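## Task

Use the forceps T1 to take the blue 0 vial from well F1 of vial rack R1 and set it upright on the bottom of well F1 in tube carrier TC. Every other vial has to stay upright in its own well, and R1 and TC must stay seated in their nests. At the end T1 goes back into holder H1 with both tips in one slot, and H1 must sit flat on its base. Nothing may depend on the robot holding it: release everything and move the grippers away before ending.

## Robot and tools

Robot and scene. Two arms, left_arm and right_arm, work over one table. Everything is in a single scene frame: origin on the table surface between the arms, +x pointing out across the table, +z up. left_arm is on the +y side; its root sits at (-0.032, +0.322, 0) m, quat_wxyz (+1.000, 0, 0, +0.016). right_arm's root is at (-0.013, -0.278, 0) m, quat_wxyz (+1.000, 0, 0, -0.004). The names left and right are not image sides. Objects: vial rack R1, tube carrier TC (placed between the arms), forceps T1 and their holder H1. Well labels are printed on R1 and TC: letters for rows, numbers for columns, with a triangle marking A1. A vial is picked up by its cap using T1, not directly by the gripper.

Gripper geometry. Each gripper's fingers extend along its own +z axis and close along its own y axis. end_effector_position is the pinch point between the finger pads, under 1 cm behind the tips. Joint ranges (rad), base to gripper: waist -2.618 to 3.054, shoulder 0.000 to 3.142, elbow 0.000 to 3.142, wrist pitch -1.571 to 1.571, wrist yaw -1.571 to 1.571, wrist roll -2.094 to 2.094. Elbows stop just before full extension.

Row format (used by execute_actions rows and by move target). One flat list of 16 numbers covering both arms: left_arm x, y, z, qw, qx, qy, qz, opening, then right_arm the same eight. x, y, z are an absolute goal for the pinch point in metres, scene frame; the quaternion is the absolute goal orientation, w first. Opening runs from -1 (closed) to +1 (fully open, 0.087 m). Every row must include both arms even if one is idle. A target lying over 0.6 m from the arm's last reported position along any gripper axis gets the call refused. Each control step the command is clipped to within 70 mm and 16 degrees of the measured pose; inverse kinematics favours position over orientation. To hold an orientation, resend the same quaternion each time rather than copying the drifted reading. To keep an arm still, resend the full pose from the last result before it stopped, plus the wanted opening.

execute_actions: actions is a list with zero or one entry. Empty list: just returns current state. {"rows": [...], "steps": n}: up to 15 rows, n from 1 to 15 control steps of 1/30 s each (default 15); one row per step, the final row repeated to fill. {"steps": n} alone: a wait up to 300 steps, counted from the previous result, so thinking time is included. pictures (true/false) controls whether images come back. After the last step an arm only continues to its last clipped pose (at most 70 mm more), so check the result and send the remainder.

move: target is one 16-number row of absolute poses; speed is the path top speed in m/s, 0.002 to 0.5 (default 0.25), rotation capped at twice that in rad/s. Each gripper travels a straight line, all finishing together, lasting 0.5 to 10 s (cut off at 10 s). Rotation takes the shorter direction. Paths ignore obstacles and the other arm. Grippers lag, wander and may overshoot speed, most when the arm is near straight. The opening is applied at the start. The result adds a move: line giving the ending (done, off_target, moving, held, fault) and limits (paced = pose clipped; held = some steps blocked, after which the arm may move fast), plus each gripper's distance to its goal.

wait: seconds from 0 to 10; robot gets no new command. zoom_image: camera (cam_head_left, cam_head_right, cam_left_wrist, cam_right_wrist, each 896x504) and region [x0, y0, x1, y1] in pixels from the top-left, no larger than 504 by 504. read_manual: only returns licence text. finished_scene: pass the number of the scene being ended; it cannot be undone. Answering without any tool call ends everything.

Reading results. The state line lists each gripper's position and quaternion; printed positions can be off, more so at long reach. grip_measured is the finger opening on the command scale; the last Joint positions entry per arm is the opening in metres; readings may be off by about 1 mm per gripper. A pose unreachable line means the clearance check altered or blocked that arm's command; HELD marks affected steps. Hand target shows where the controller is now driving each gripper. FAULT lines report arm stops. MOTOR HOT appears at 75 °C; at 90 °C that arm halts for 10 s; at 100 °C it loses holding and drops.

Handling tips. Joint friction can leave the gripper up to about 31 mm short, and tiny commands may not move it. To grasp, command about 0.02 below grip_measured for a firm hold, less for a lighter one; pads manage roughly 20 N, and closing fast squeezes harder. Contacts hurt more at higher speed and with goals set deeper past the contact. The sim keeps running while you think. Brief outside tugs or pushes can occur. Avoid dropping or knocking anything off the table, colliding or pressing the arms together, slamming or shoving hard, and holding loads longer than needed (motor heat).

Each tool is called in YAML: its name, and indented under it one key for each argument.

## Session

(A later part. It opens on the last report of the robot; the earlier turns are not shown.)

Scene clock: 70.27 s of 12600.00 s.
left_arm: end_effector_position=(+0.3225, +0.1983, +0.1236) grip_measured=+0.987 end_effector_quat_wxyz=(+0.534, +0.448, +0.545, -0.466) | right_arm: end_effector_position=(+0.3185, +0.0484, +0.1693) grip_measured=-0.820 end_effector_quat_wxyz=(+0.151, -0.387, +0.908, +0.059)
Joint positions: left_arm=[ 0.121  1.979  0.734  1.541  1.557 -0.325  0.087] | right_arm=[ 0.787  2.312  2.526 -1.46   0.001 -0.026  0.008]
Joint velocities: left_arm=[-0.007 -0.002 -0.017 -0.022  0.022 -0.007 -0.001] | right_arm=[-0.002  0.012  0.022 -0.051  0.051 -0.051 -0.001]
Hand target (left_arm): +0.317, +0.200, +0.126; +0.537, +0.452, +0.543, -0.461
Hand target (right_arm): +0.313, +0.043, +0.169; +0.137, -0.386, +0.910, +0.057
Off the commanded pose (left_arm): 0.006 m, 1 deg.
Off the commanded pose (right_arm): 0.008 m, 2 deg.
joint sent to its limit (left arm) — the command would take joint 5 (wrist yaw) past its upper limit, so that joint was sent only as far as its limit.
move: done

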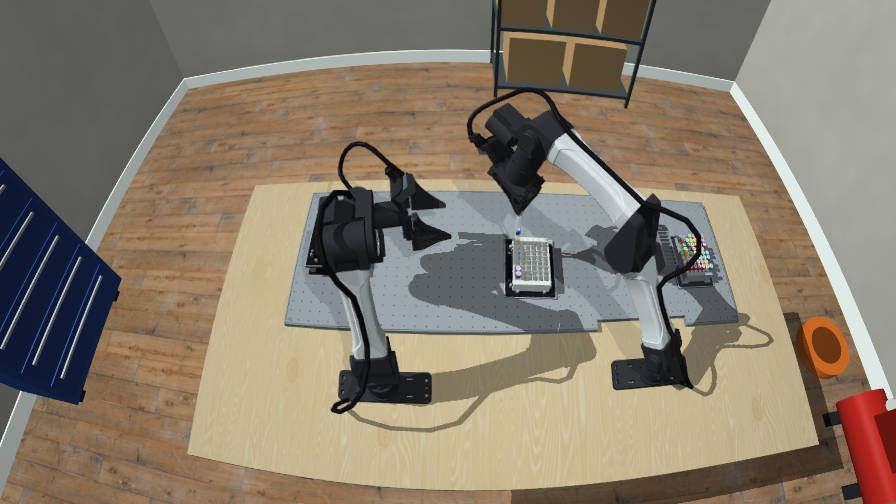

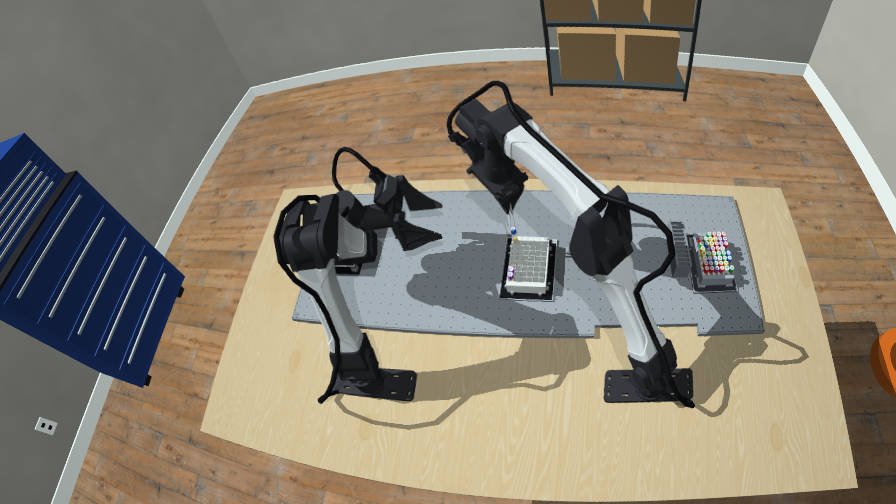

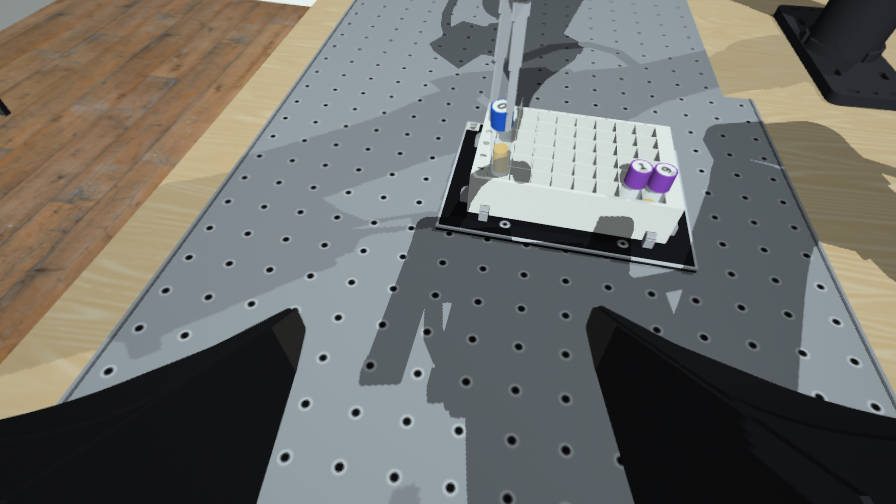

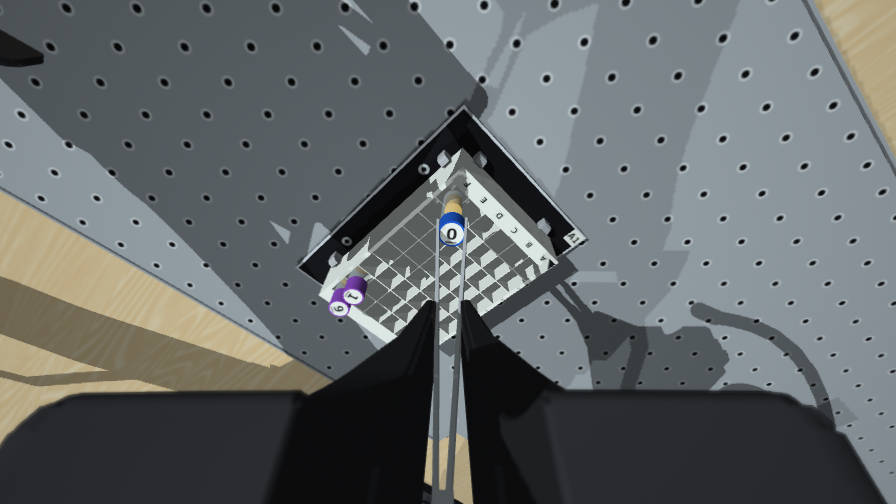

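move:
  target: [0.317,0.20,0.126,0.537,0.452,0.543,-0.461,1,0.317,0.047,0.183,0.158,-0.385,0.907,0.0667,-0.835]
  speed: 0.012

move:
  target: [0.317,0.20,0.126,0.537,0.452,0.543,-0.461,1,0.309,0.039,0.177,0.205,-0.3793,0.898,0.0866,-0.835]
  speed: 0.03

zoom_image:
  camera: "cam_left_wrist"
  region: [450,90,570,210]

zoom_image:
  camera: "cam_right_wrist"
  region: [400,140,500,240]

Scene clock: 73.70 s of 12600.00 s.
left_arm: end_effector_position=(+0.3225, +0.1983, +0.1236) grip_measured=+0.987 end_effector_quat_wxyz=(+0.534, +0.448, +0.545, -0.466) | right_arm: end_effector_position=(+0.3172, +0.0471, +0.1720) grip_measured=-0.820 end_effector_quat_wxyz=(+0.150, -0.387, +0.908, +0.059)
Joint positions: left_arm=[ 0.121  1.979  0.734  1.541  1.557 -0.325  0.087] | right_arm=[ 0.787  2.312  2.538 -1.474  0.001 -0.026  0.008]
Joint velocities: left_arm=[-0.017  0.002 -0.027  0.037 -0.007  0.066  0.   ] | right_arm=[-0.002  0.007 -0.007 -0.037  0.007  0.037 -0.001]
Hand target (left_arm): +0.317, +0.200, +0.126; +0.537, +0.452, +0.543, -0.461
Hand target (right_arm): +0.317, +0.047, +0.183; +0.158, -0.385, +0.907, +0.067
Off the commanded pose (left_arm): 0.006 m, 1 deg.
Off the commanded pose (right_arm): 0.011 m, 1 deg.
joint sent to its limit (left arm) — the command would take joint 5 (wrist yaw) past its upper limit, so that joint was sent only as far as its limit.
move: off_target (right_arm)

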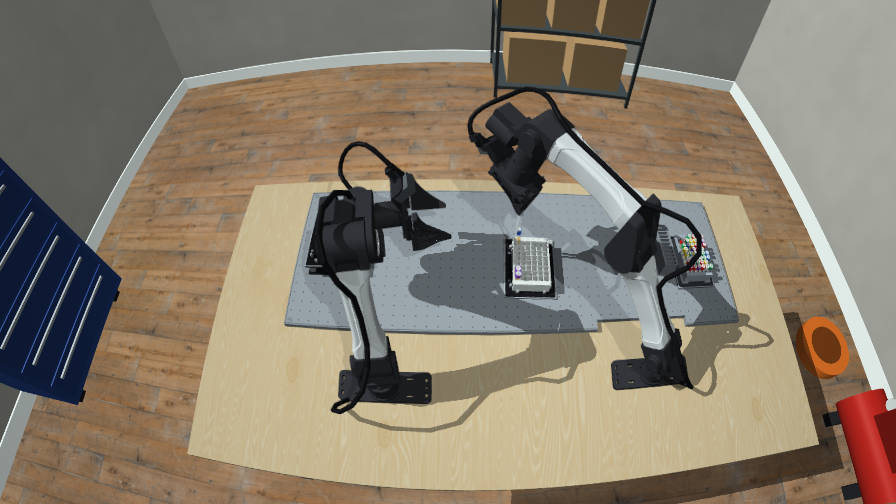

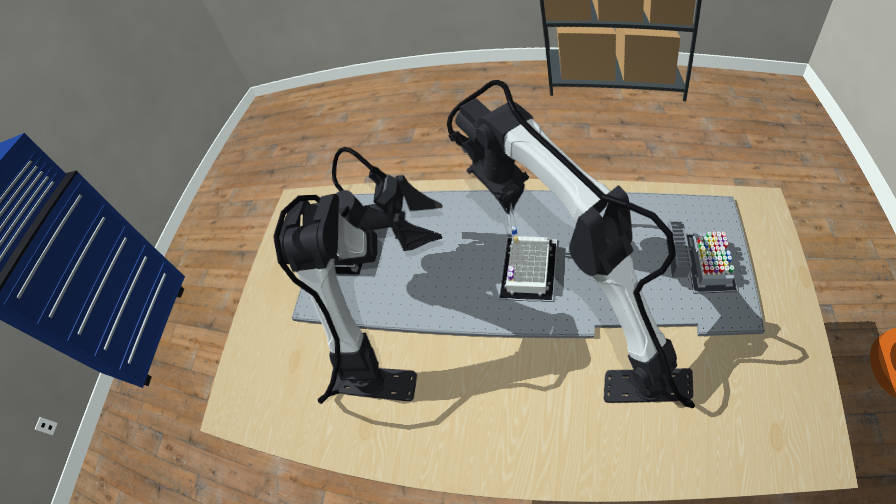

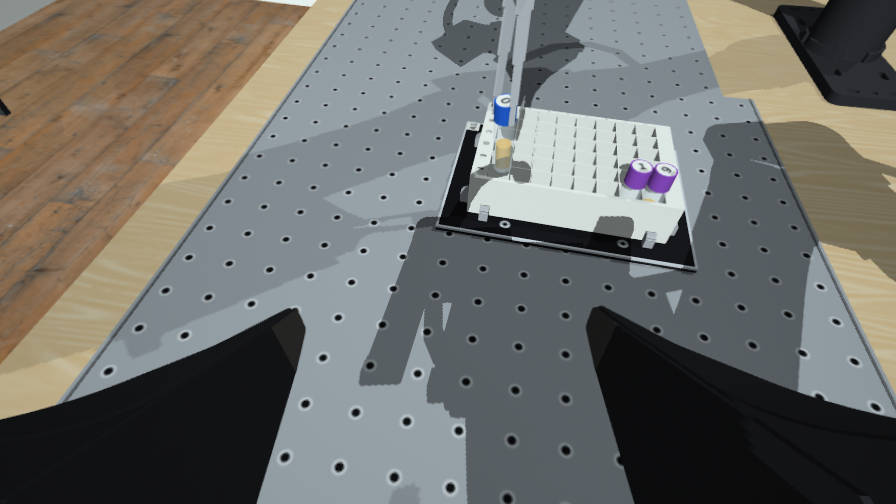

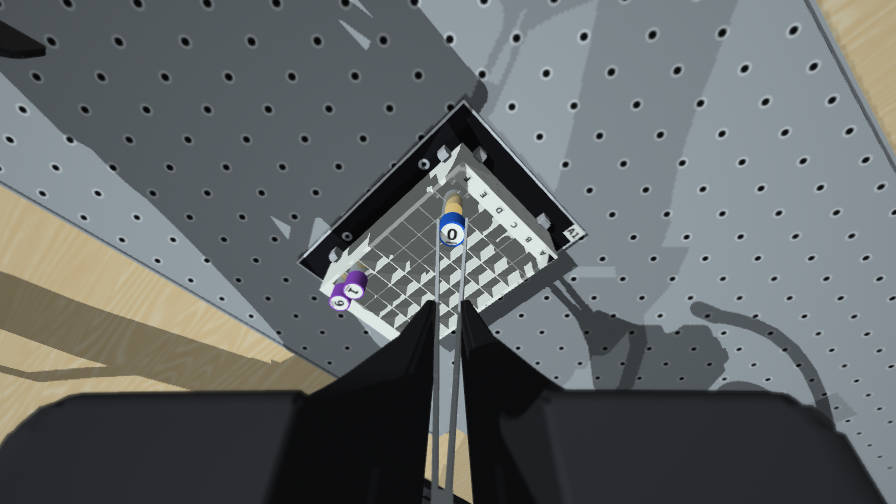

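Scene clock: 76.17 s of 12600.00 s.
left_arm: end_effector_position=(+0.3225, +0.1983, +0.1236) grip_measured=+0.987 end_effector_quat_wxyz=(+0.534, +0.448, +0.545, -0.466) | right_arm: end_effector_position=(+0.3091, +0.0392, +0.1730) grip_measured=-0.820 end_effector_quat_wxyz=(+0.196, -0.383, +0.899, +0.077)
Joint positions: left_arm=[ 0.121  1.979  0.734  1.541  1.557 -0.325  0.087] | right_arm=[ 0.787  2.064  2.111 -1.193  0.001 -0.026  0.008]
Joint velocities: left_arm=[ 0.007  0.022 -0.022  0.037  0.037 -0.037  0.   ] | right_arm=[ 0.002  0.007 -0.017 -0.007 -0.022  0.095 -0.001]
Hand target (left_arm): +0.317, +0.200, +0.126; +0.537, +0.452, +0.543, -0.461
Hand target (right_arm): +0.309, +0.039, +0.178; +0.205, -0.379, +0.898, +0.086
Off the commanded pose (left_arm): 0.006 m, 1 deg.
Off the commanded pose (right_arm): 0.004 m, 2 deg.
joint sent to its limit (left arm) — the command would take joint 5 (wrist yaw) past its upper limit, so that joint was sent only as far as its limit.
move: done

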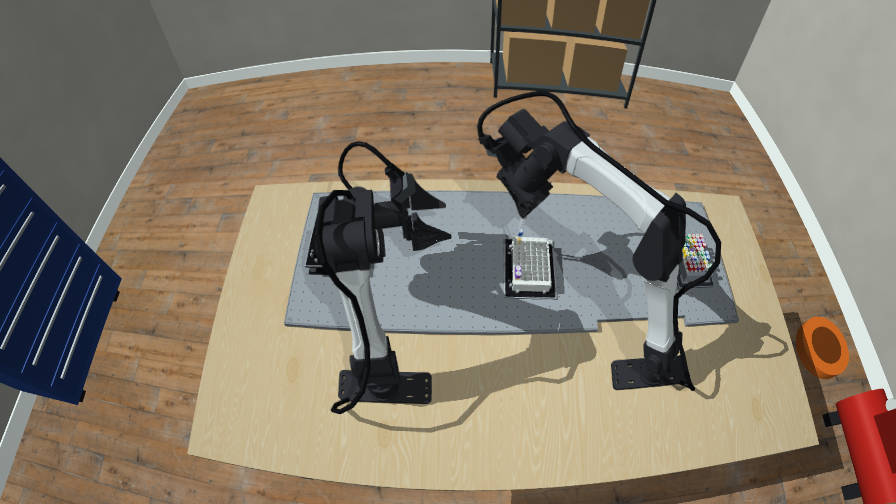

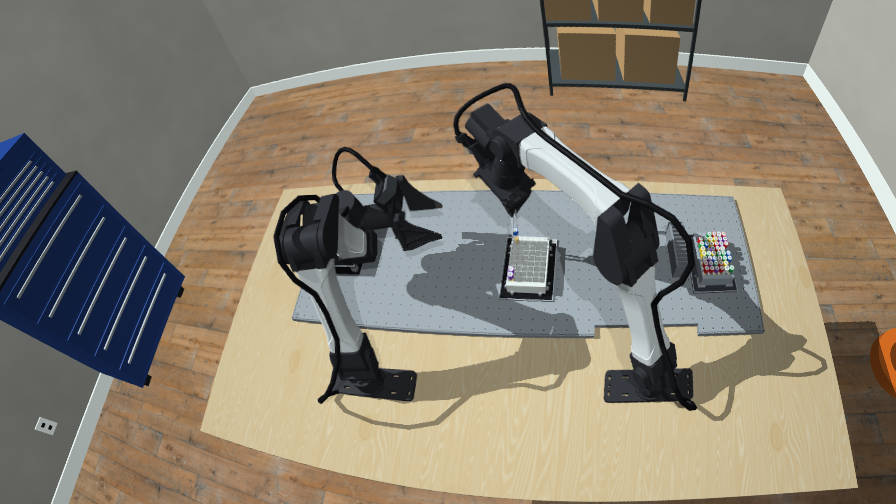

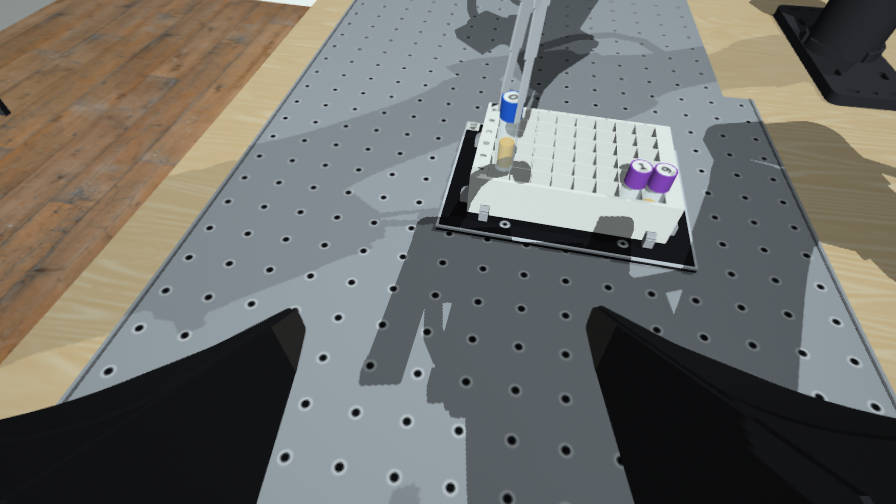

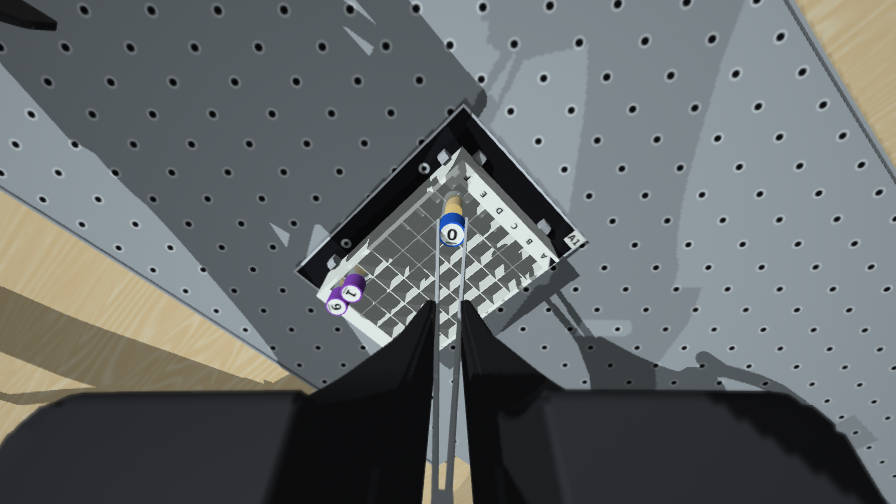

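Region (450, 90, 570, 210) of cam_left_wrist's 896x504 image, scaled by 4.200, with more detail than that image has.

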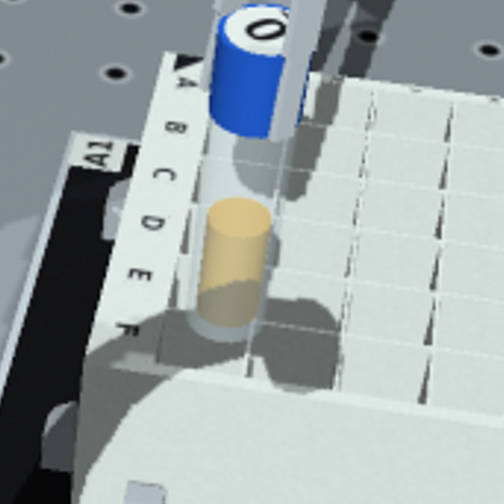

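Region (400, 140, 500, 240) of cam_right_wrist's 896x504 image, scaled by 5.040, with more detail than that image has.

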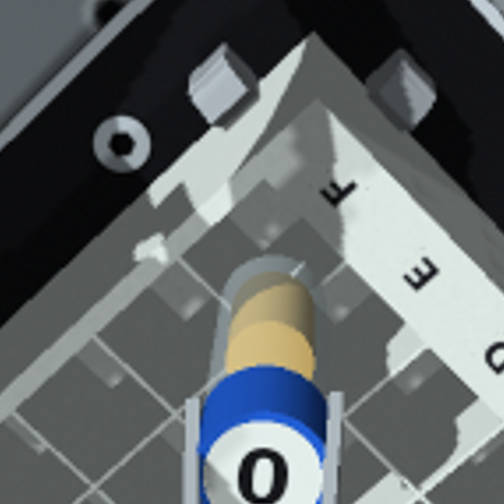

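execute_actions:
  actions:
    - {"rows":[[0.317,0.20,0.126,0.537,0.452,0.543,-0.461,1,0.3035,0.0475,0.1775,0.209,-0.379,0.897,0.0883,-0.835],[0.317,0.20,0.126,0.537,0.452,0.543,-0.461,1,0.310,0.041,0.1775,0.209,-0.379,0.897,0.0883,-0.835]]}

zoom_image:
  camera: "cam_left_wrist"
  region: [450,90,570,210]

zoom_image:
  camera: "cam_right_wrist"
  region: [400,140,500,240]

Scene clock: 78.27 s of 12600.00 s.
left_arm: end_effector_position=(+0.3225, +0.1983, +0.1236) grip_measured=+0.987 end_effector_quat_wxyz=(+0.534, +0.448, +0.545, -0.466) | right_arm: end_effector_position=(+0.3112, +0.0420, +0.1740) grip_measured=-0.820 end_effector_quat_wxyz=(+0.203, -0.381, +0.898, +0.081)
Joint positions: left_arm=[ 0.121  1.979  0.734  1.541  1.557 -0.325  0.087] | right_arm=[ 0.788  2.064  2.111 -1.178  0.    -0.022  0.008]
Joint velocities: left_arm=[-0.007  0.002 -0.017 -0.051 -0.022 -0.022  0.   ] | right_arm=[-0.002 -0.012  0.007 -0.022  0.022 -0.007 -0.   ]
Hand target (left_arm): +0.317, +0.200, +0.126; +0.537, +0.452, +0.543, -0.461
Hand target (right_arm): +0.310, +0.041, +0.178; +0.209, -0.379, +0.897, +0.088
Off the commanded pose (left_arm): 0.006 m, 1 deg.
Off the commanded pose (right_arm): 0.004 m, 1 deg.
joint sent to its limit (left arm) — the command would take joint 5 (wrist yaw) past its upper limit, so that joint was sent only as far as its limit.
Steps of this call (steps 1 to 48: nothing new was sent; steps 49 to 63: all 15 steps of this action). Readings (end_effector_position):
49: left_arm (+0.3225, +0.1983, +0.1236) | right_arm (+0.3094, +0.0401, +0.1733)
50: left_arm (+0.3225, +0.1983, +0.1236) | right_arm (+0.3097, +0.0404, +0.1734)
52: left_arm (+0.3225, +0.1983, +0.1236) | right_arm (+0.3103, +0.0411, +0.1736)
56: left_arm (+0.3225, +0.1983, +0.1236) | right_arm (+0.3109, +0.0417, +0.1739)
63: the state above

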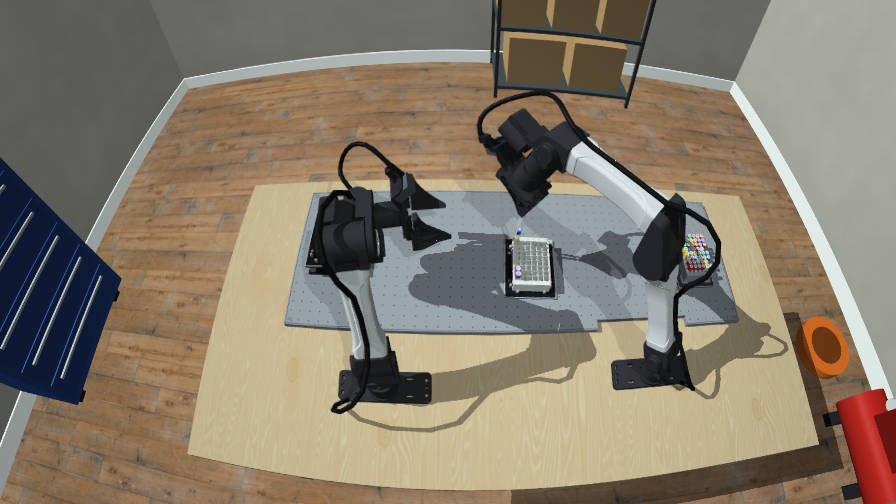

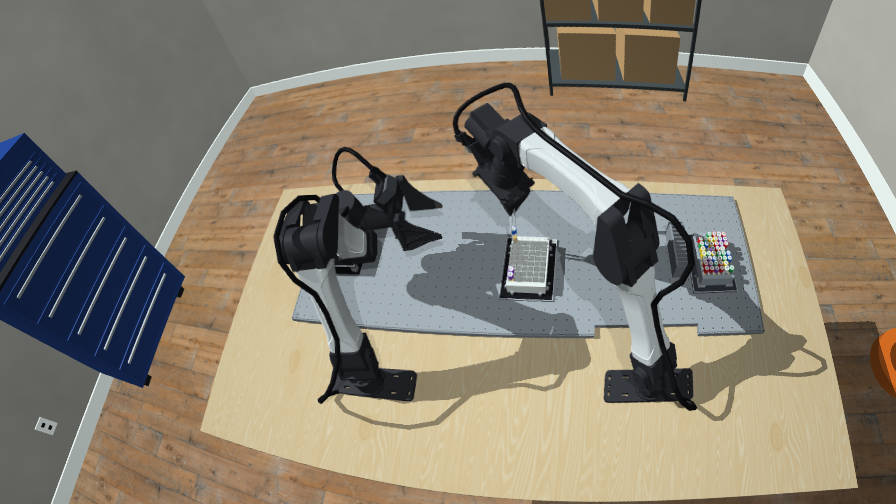

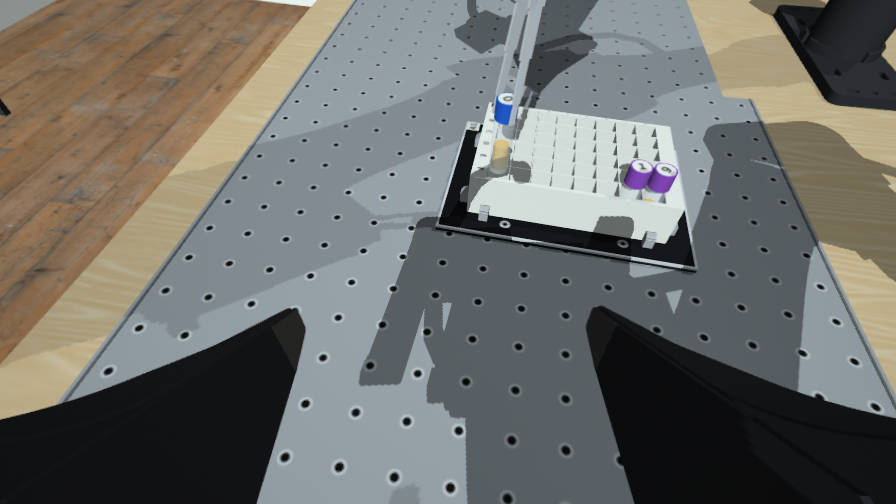

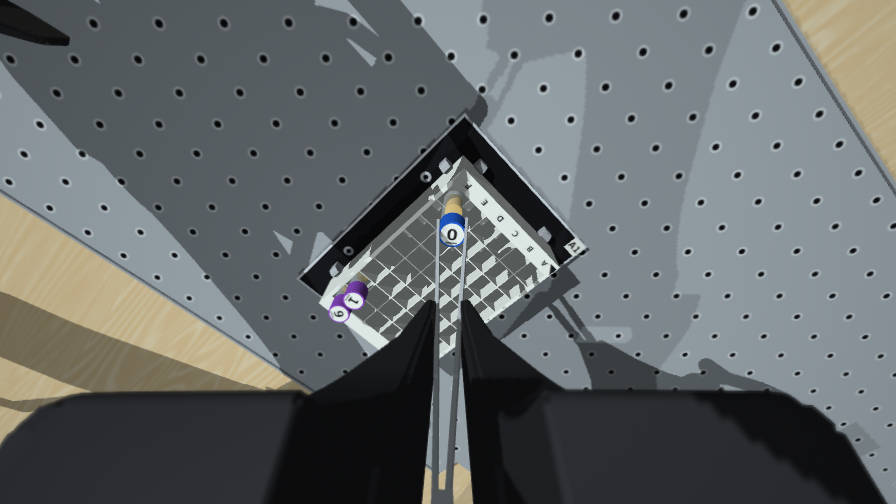

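Region (450, 90, 570, 210) of cam_left_wrist's 896x504 image, scaled by 4.200, with more detail than that image has.

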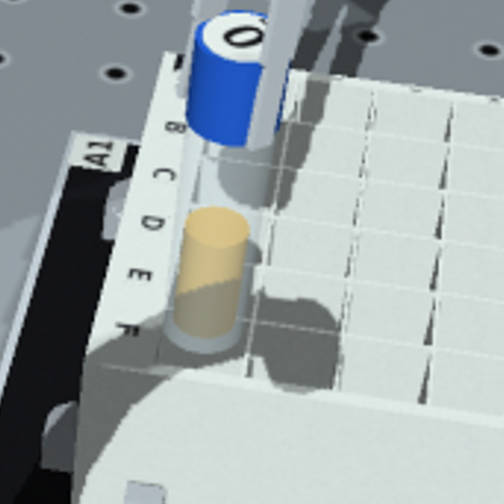

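Region (400, 140, 500, 240) of cam_right_wrist's 896x504 image, scaled by 5.040, with more detail than that image has.

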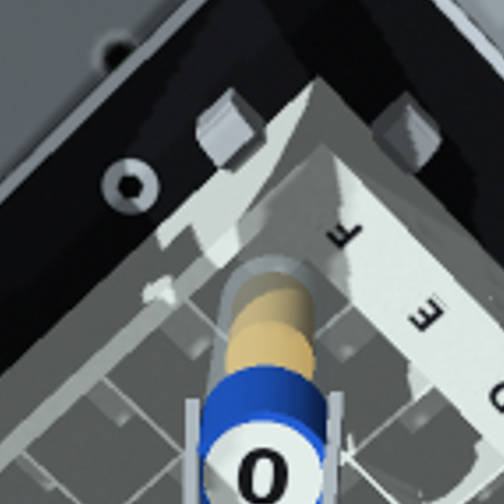

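About 1 mm outward. Descend 2.5 mm and check.

execute_actions:
  actions:
    - {"rows":[[0.317,0.20,0.126,0.537,0.452,0.543,-0.461,1,0.3099,0.0409,0.177,0.2085,-0.379,0.8972,0.0881,-0.835],[0.317,0.20,0.126,0.537,0.452,0.543,-0.461,1,0.3098,0.0408,0.1765,0.2085,-0.379,0.8972,0.0881,-0.835],[0.317,0.20,0.126,0.537,0.452,0.543,-0.461,1,0.3098,0.0408,0.176,0.2085,-0.379,0.8972,0.0881,-0.835],[0.317,0.20,0.126,0.537,0.452,0.543,-0.461,1,0.3098,0.0408,0.1755,0.2085,-0.379,0.8972,0.0881,-0.835],[0.317,0.20,0.126,0.537,0.452,0.543,-0.461,1,0.3098,0.0408,0.175,0.2085,-0.379,0.8972,0.0881,-0.835]]}

zoom_image:
  camera: "cam_left_wrist"
  region: [450,90,570,210]

zoom_image:
  camera: "cam_right_wrist"
  region: [400,140,500,240]

Scene clock: 80.27 s of 12600.00 s.
left_arm: end_effector_position=(+0.3225, +0.1983, +0.1236) grip_measured=+0.987 end_effector_quat_wxyz=(+0.534, +0.448, +0.545, -0.466) | right_arm: end_effector_position=(+0.3108, +0.0417, +0.1711) grip_measured=-0.820 end_effector_quat_wxyz=(+0.202, -0.381, +0.898, +0.080)
Joint positions: left_arm=[ 0.121  1.979  0.734  1.541  1.557 -0.325  0.087] | right_arm=[ 0.788  2.059  2.092 -1.165  0.    -0.022  0.008]
Joint velocities: left_arm=[ 0.002  0.002 -0.002 -0.037 -0.081 -0.022  0.   ] | right_arm=[ 0.017  0.002  0.002  0.095 -0.022 -0.066 -0.   ]
Hand target (left_arm): +0.317, +0.200, +0.126; +0.537, +0.452, +0.543, -0.461
Hand target (right_arm): +0.310, +0.041, +0.175; +0.208, -0.379, +0.897, +0.088
Off the commanded pose (left_arm): 0.006 m, 1 deg.
Off the commanded pose (right_arm): 0.004 m, 1 deg.
joint sent to its limit (left arm) — the command would take joint 5 (wrist yaw) past its upper limit, so that joint was sent only as far as its limit.
Steps of this call (steps 1 to 45: nothing new was sent; steps 46 to 60: all 15 steps of this action). Readings (end_effector_position):
46: left_arm (+0.3225, +0.1983, +0.1236) | right_arm (+0.3113, +0.0422, +0.1741)
47: left_arm (+0.3225, +0.1983, +0.1236) | right_arm (+0.3114, +0.0422, +0.1741)
49: left_arm (+0.3225, +0.1983, +0.1236) | right_arm (+0.3110, +0.0419, +0.1730)
53: left_arm (+0.3225, +0.1983, +0.1236) | right_arm (+0.3103, +0.0411, +0.1709)
60: the state above

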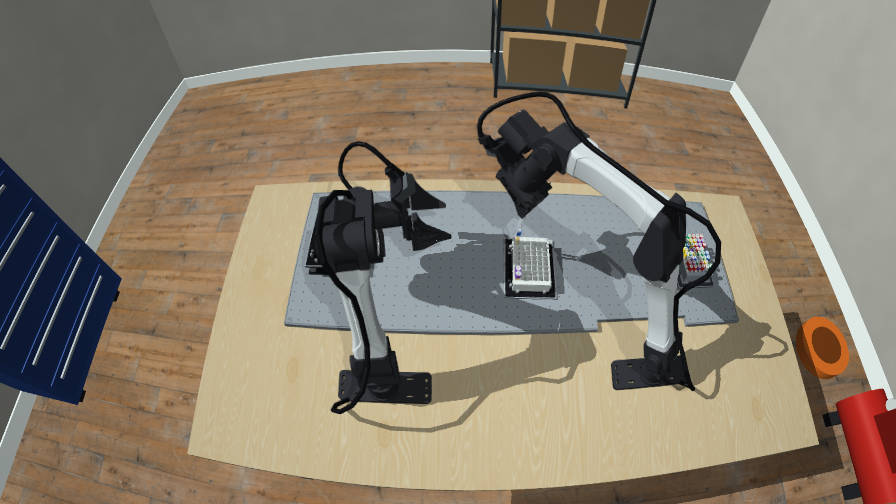

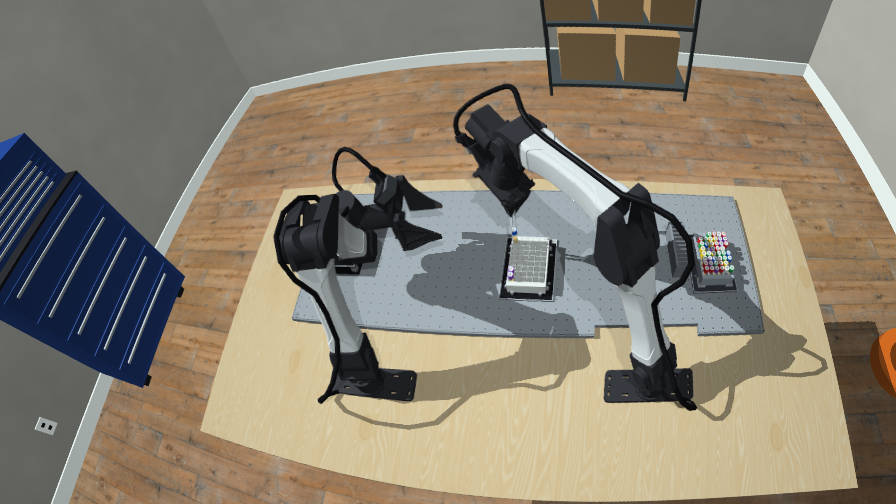

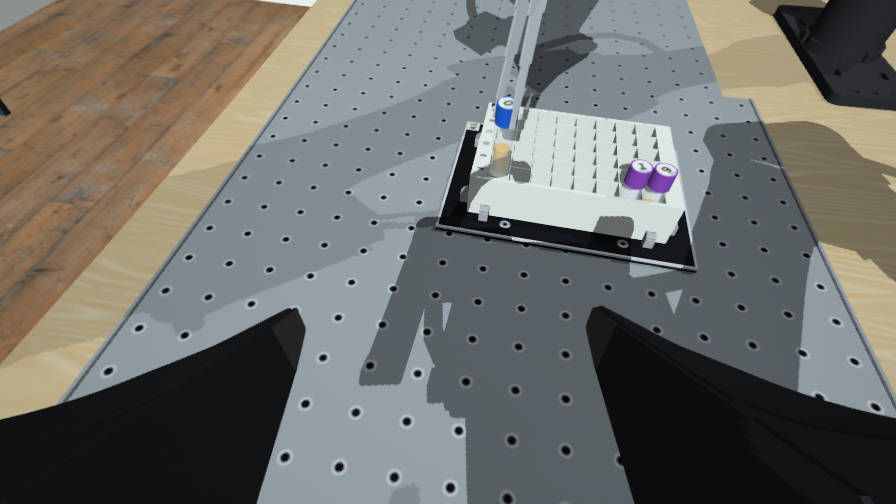

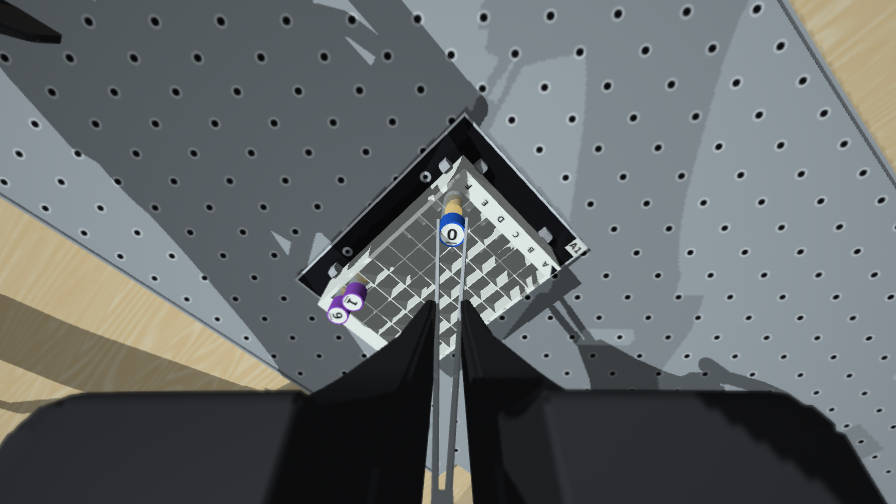

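Region (450, 90, 570, 210) of cam_left_wrist's 896x504 image, scaled by 4.200, with more detail than that image has.

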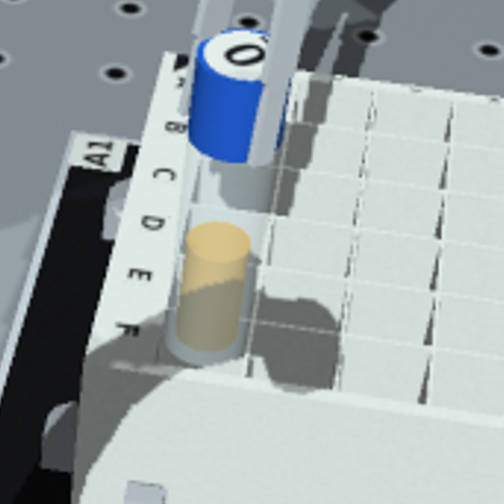

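Region (400, 140, 500, 240) of cam_right_wrist's 896x504 image, scaled by 5.040, with more detail than that image has.

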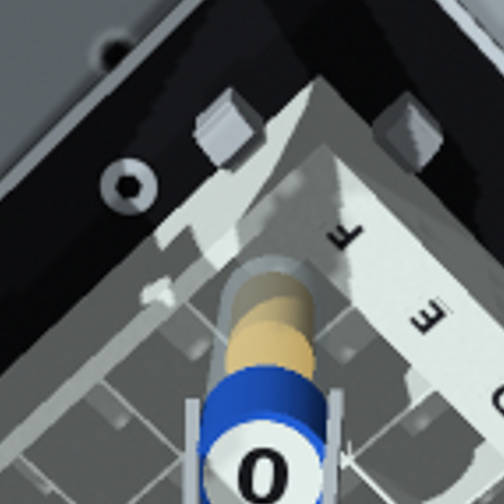

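execute_actions:
  actions:
    - {"rows":[[0.317,0.20,0.126,0.537,0.452,0.543,-0.461,1,0.3099,0.0409,0.1748,0.2088,-0.379,0.8972,0.0882,-0.835],[0.317,0.20,0.126,0.537,0.452,0.543,-0.461,1,0.3099,0.0409,0.1746,0.2088,-0.379,0.8972,0.0882,-0.835],[0.317,0.20,0.126,0.537,0.452,0.543,-0.461,1,0.3099,0.0409,0.1744,0.2088,-0.379,0.8972,0.0882,-0.835],[0.317,0.20,0.126,0.537,0.452,0.543,-0.461,1,0.3099,0.0409,0.1742,0.2088,-0.379,0.8972,0.0882,-0.835],[0.317,0.20,0.126,0.537,0.452,0.543,-0.461,1,0.3099,0.0409,0.174,0.2088,-0.379,0.8972,0.0882,-0.835],[0.317,0.20,0.126,0.537,0.452,0.543,-0.461,1,0.3099,0.0409,0.1738,0.2088,-0.379,0.8972,0.0882,-0.835],[0.317,0.20,0.126,0.537,0.452,0.543,-0.461,1,0.3099,0.0409,0.1736,0.2088,-0.379,0.8972,0.0882,-0.835],[0.317,0.20,0.126,0.537,0.452,0.543,-0.461,1,0.3099,0.0409,0.1734,0.2088,-0.379,0.8972,0.0882,-0.835],[0.317,0.20,0.126,0.537,0.452,0.543,-0.461,1,0.3099,0.0409,0.1732,0.2088,-0.379,0.8972,0.0882,-0.835],[0.317,0.20,0.126,0.537,0.452,0.543,-0.461,1,0.3099,0.0409,0.173,0.2088,-0.379,0.8972,0.0882,-0.835],[0.317,0.20,0.126,0.537,0.452,0.543,-0.461,1,0.3099,0.0409,0.1727,0.2088,-0.379,0.8972,0.0882,-0.835],[0.317,0.20,0.126,0.537,0.452,0.543,-0.461,1,0.3099,0.0409,0.1724,0.2088,-0.379,0.8972,0.0882,-0.835],[0.317,0.20,0.126,0.537,0.452,0.543,-0.461,1,0.3099,0.0409,0.1721,0.2088,-0.379,0.8972,0.0882,-0.835],[0.317,0.20,0.126,0.537,0.452,0.543,-0.461,1,0.3099,0.0409,0.1718,0.2088,-0.379,0.8972,0.0882,-0.835],[0.317,0.20,0.126,0.537,0.452,0.543,-0.461,1,0.3099,0.0409,0.1715,0.2088,-0.379,0.8972,0.0882,-0.835]]}

zoom_image:
  camera: "cam_left_wrist"
  region: [450,90,570,210]

zoom_image:
  camera: "cam_right_wrist"
  region: [400,140,500,240]

Scene clock: 83.60 s of 12600.00 s.
left_arm: end_effector_position=(+0.3225, +0.1983, +0.1236) grip_measured=+0.987 end_effector_quat_wxyz=(+0.534, +0.448, +0.545, -0.466) | right_arm: end_effector_position=(+0.3104, +0.0413, +0.1669) grip_measured=-0.820 end_effector_quat_wxyz=(+0.200, -0.382, +0.899, +0.080)
Joint positions: left_arm=[ 0.121  1.979  0.734  1.541  1.557 -0.325  0.087] | right_arm=[ 0.788  2.056  2.072 -1.152  0.    -0.022  0.008]
Joint velocities: left_arm=[-0.007 -0.002 -0.007  0.051  0.007  0.007 -0.   ] | right_arm=[ 0.017 -0.007 -0.056 -0.022 -0.007 -0.037  0.   ]
Hand target (left_arm): +0.317, +0.200, +0.126; +0.537, +0.452, +0.543, -0.461
Hand target (right_arm): +0.310, +0.041, +0.171; +0.208, -0.379, +0.897, +0.088
Off the commanded pose (left_arm): 0.006 m, 1 deg.
Off the commanded pose (right_arm): 0.005 m, 1 deg.
joint sent to its limit (left arm) — the command would take joint 5 (wrist yaw) past its upper limit, so that joint was sent only as far as its limit.
Steps of this call (steps 1 to 85: nothing new was sent; steps 86 to 100: all 15 steps of this action). Readings (end_effector_position):
86: left_arm (+0.3225, +0.1983, +0.1236) | right_arm (+0.3109, +0.0417, +0.1711)
87: left_arm (+0.3225, +0.1983, +0.1236) | right_arm (+0.3110, +0.0418, +0.1711)
89: left_arm (+0.3225, +0.1983, +0.1236) | right_arm (+0.3110, +0.0419, +0.1712)
93: left_arm (+0.3225, +0.1983, +0.1236) | right_arm (+0.3113, +0.0422, +0.1710)
100: the state above

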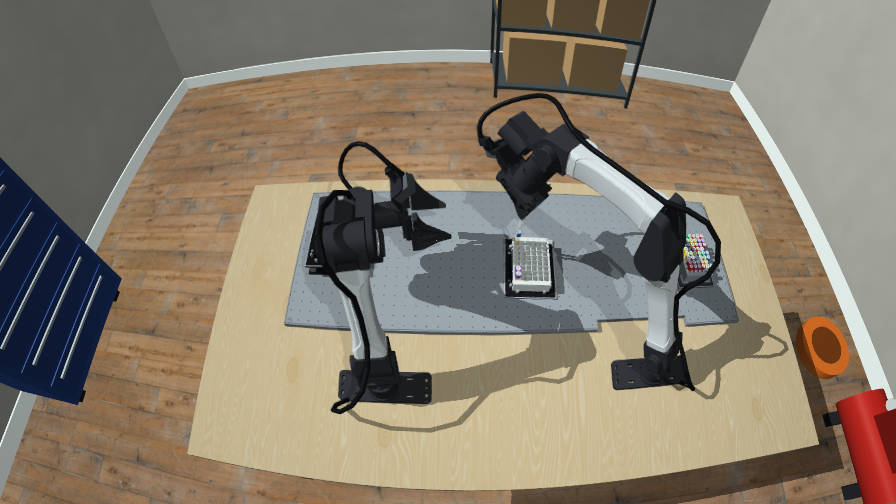

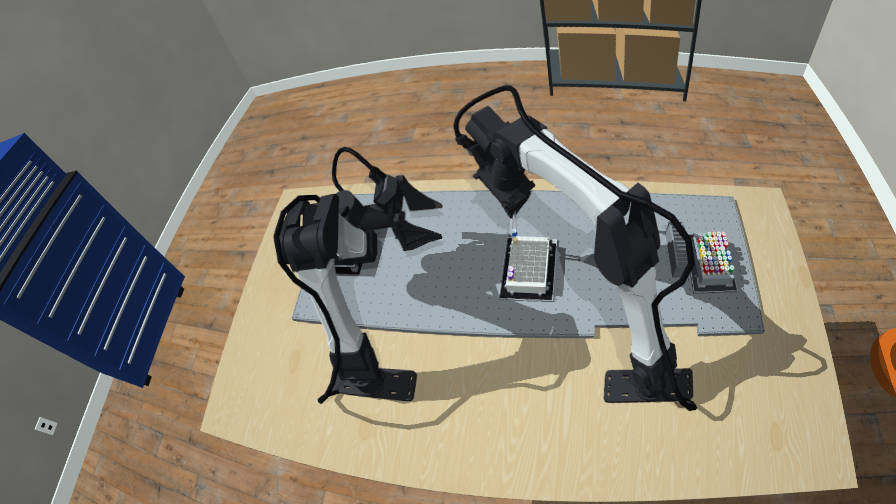

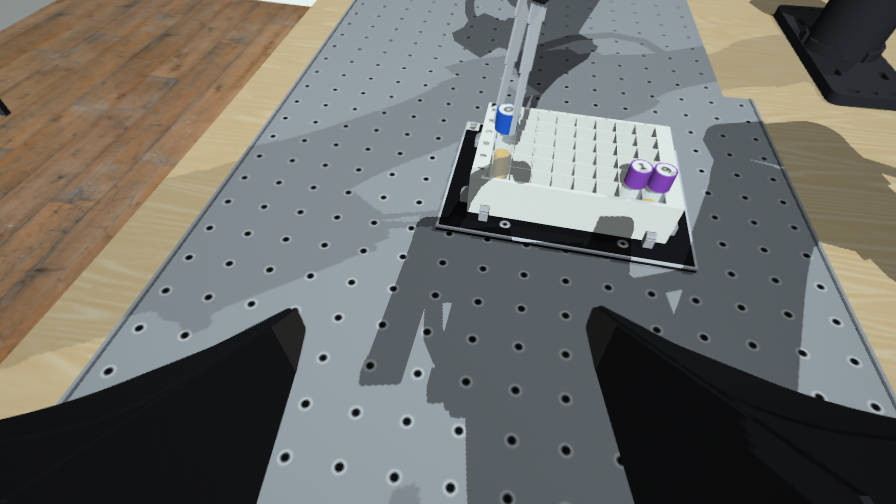

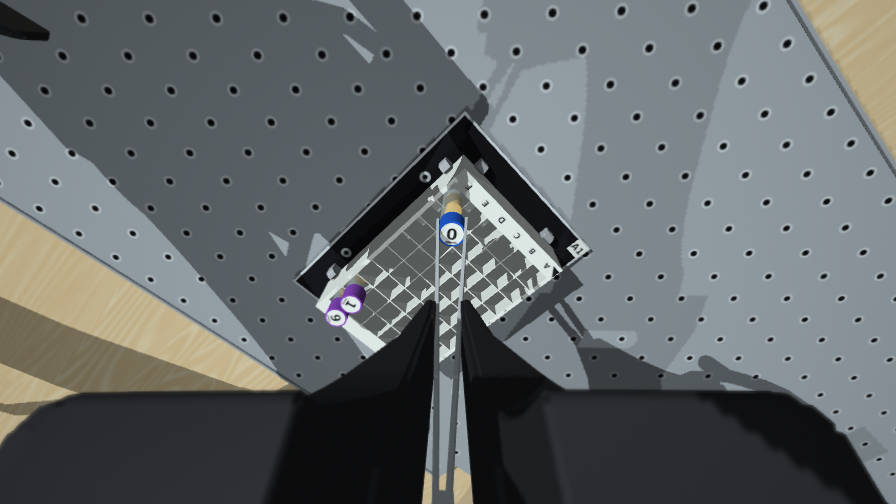

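Region (450, 90, 570, 210) of cam_left_wrist's 896x504 image, scaled by 4.200, with more detail than that image has.

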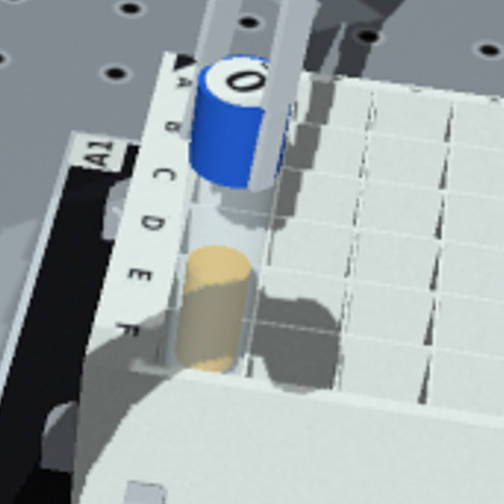

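Region (400, 140, 500, 240) of cam_right_wrist's 896x504 image, scaled by 5.040, with more detail than that image has.

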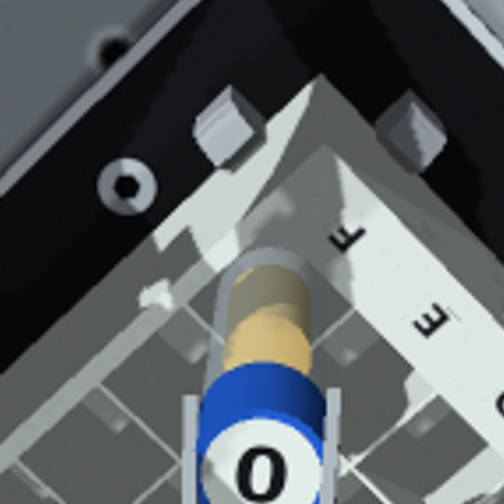

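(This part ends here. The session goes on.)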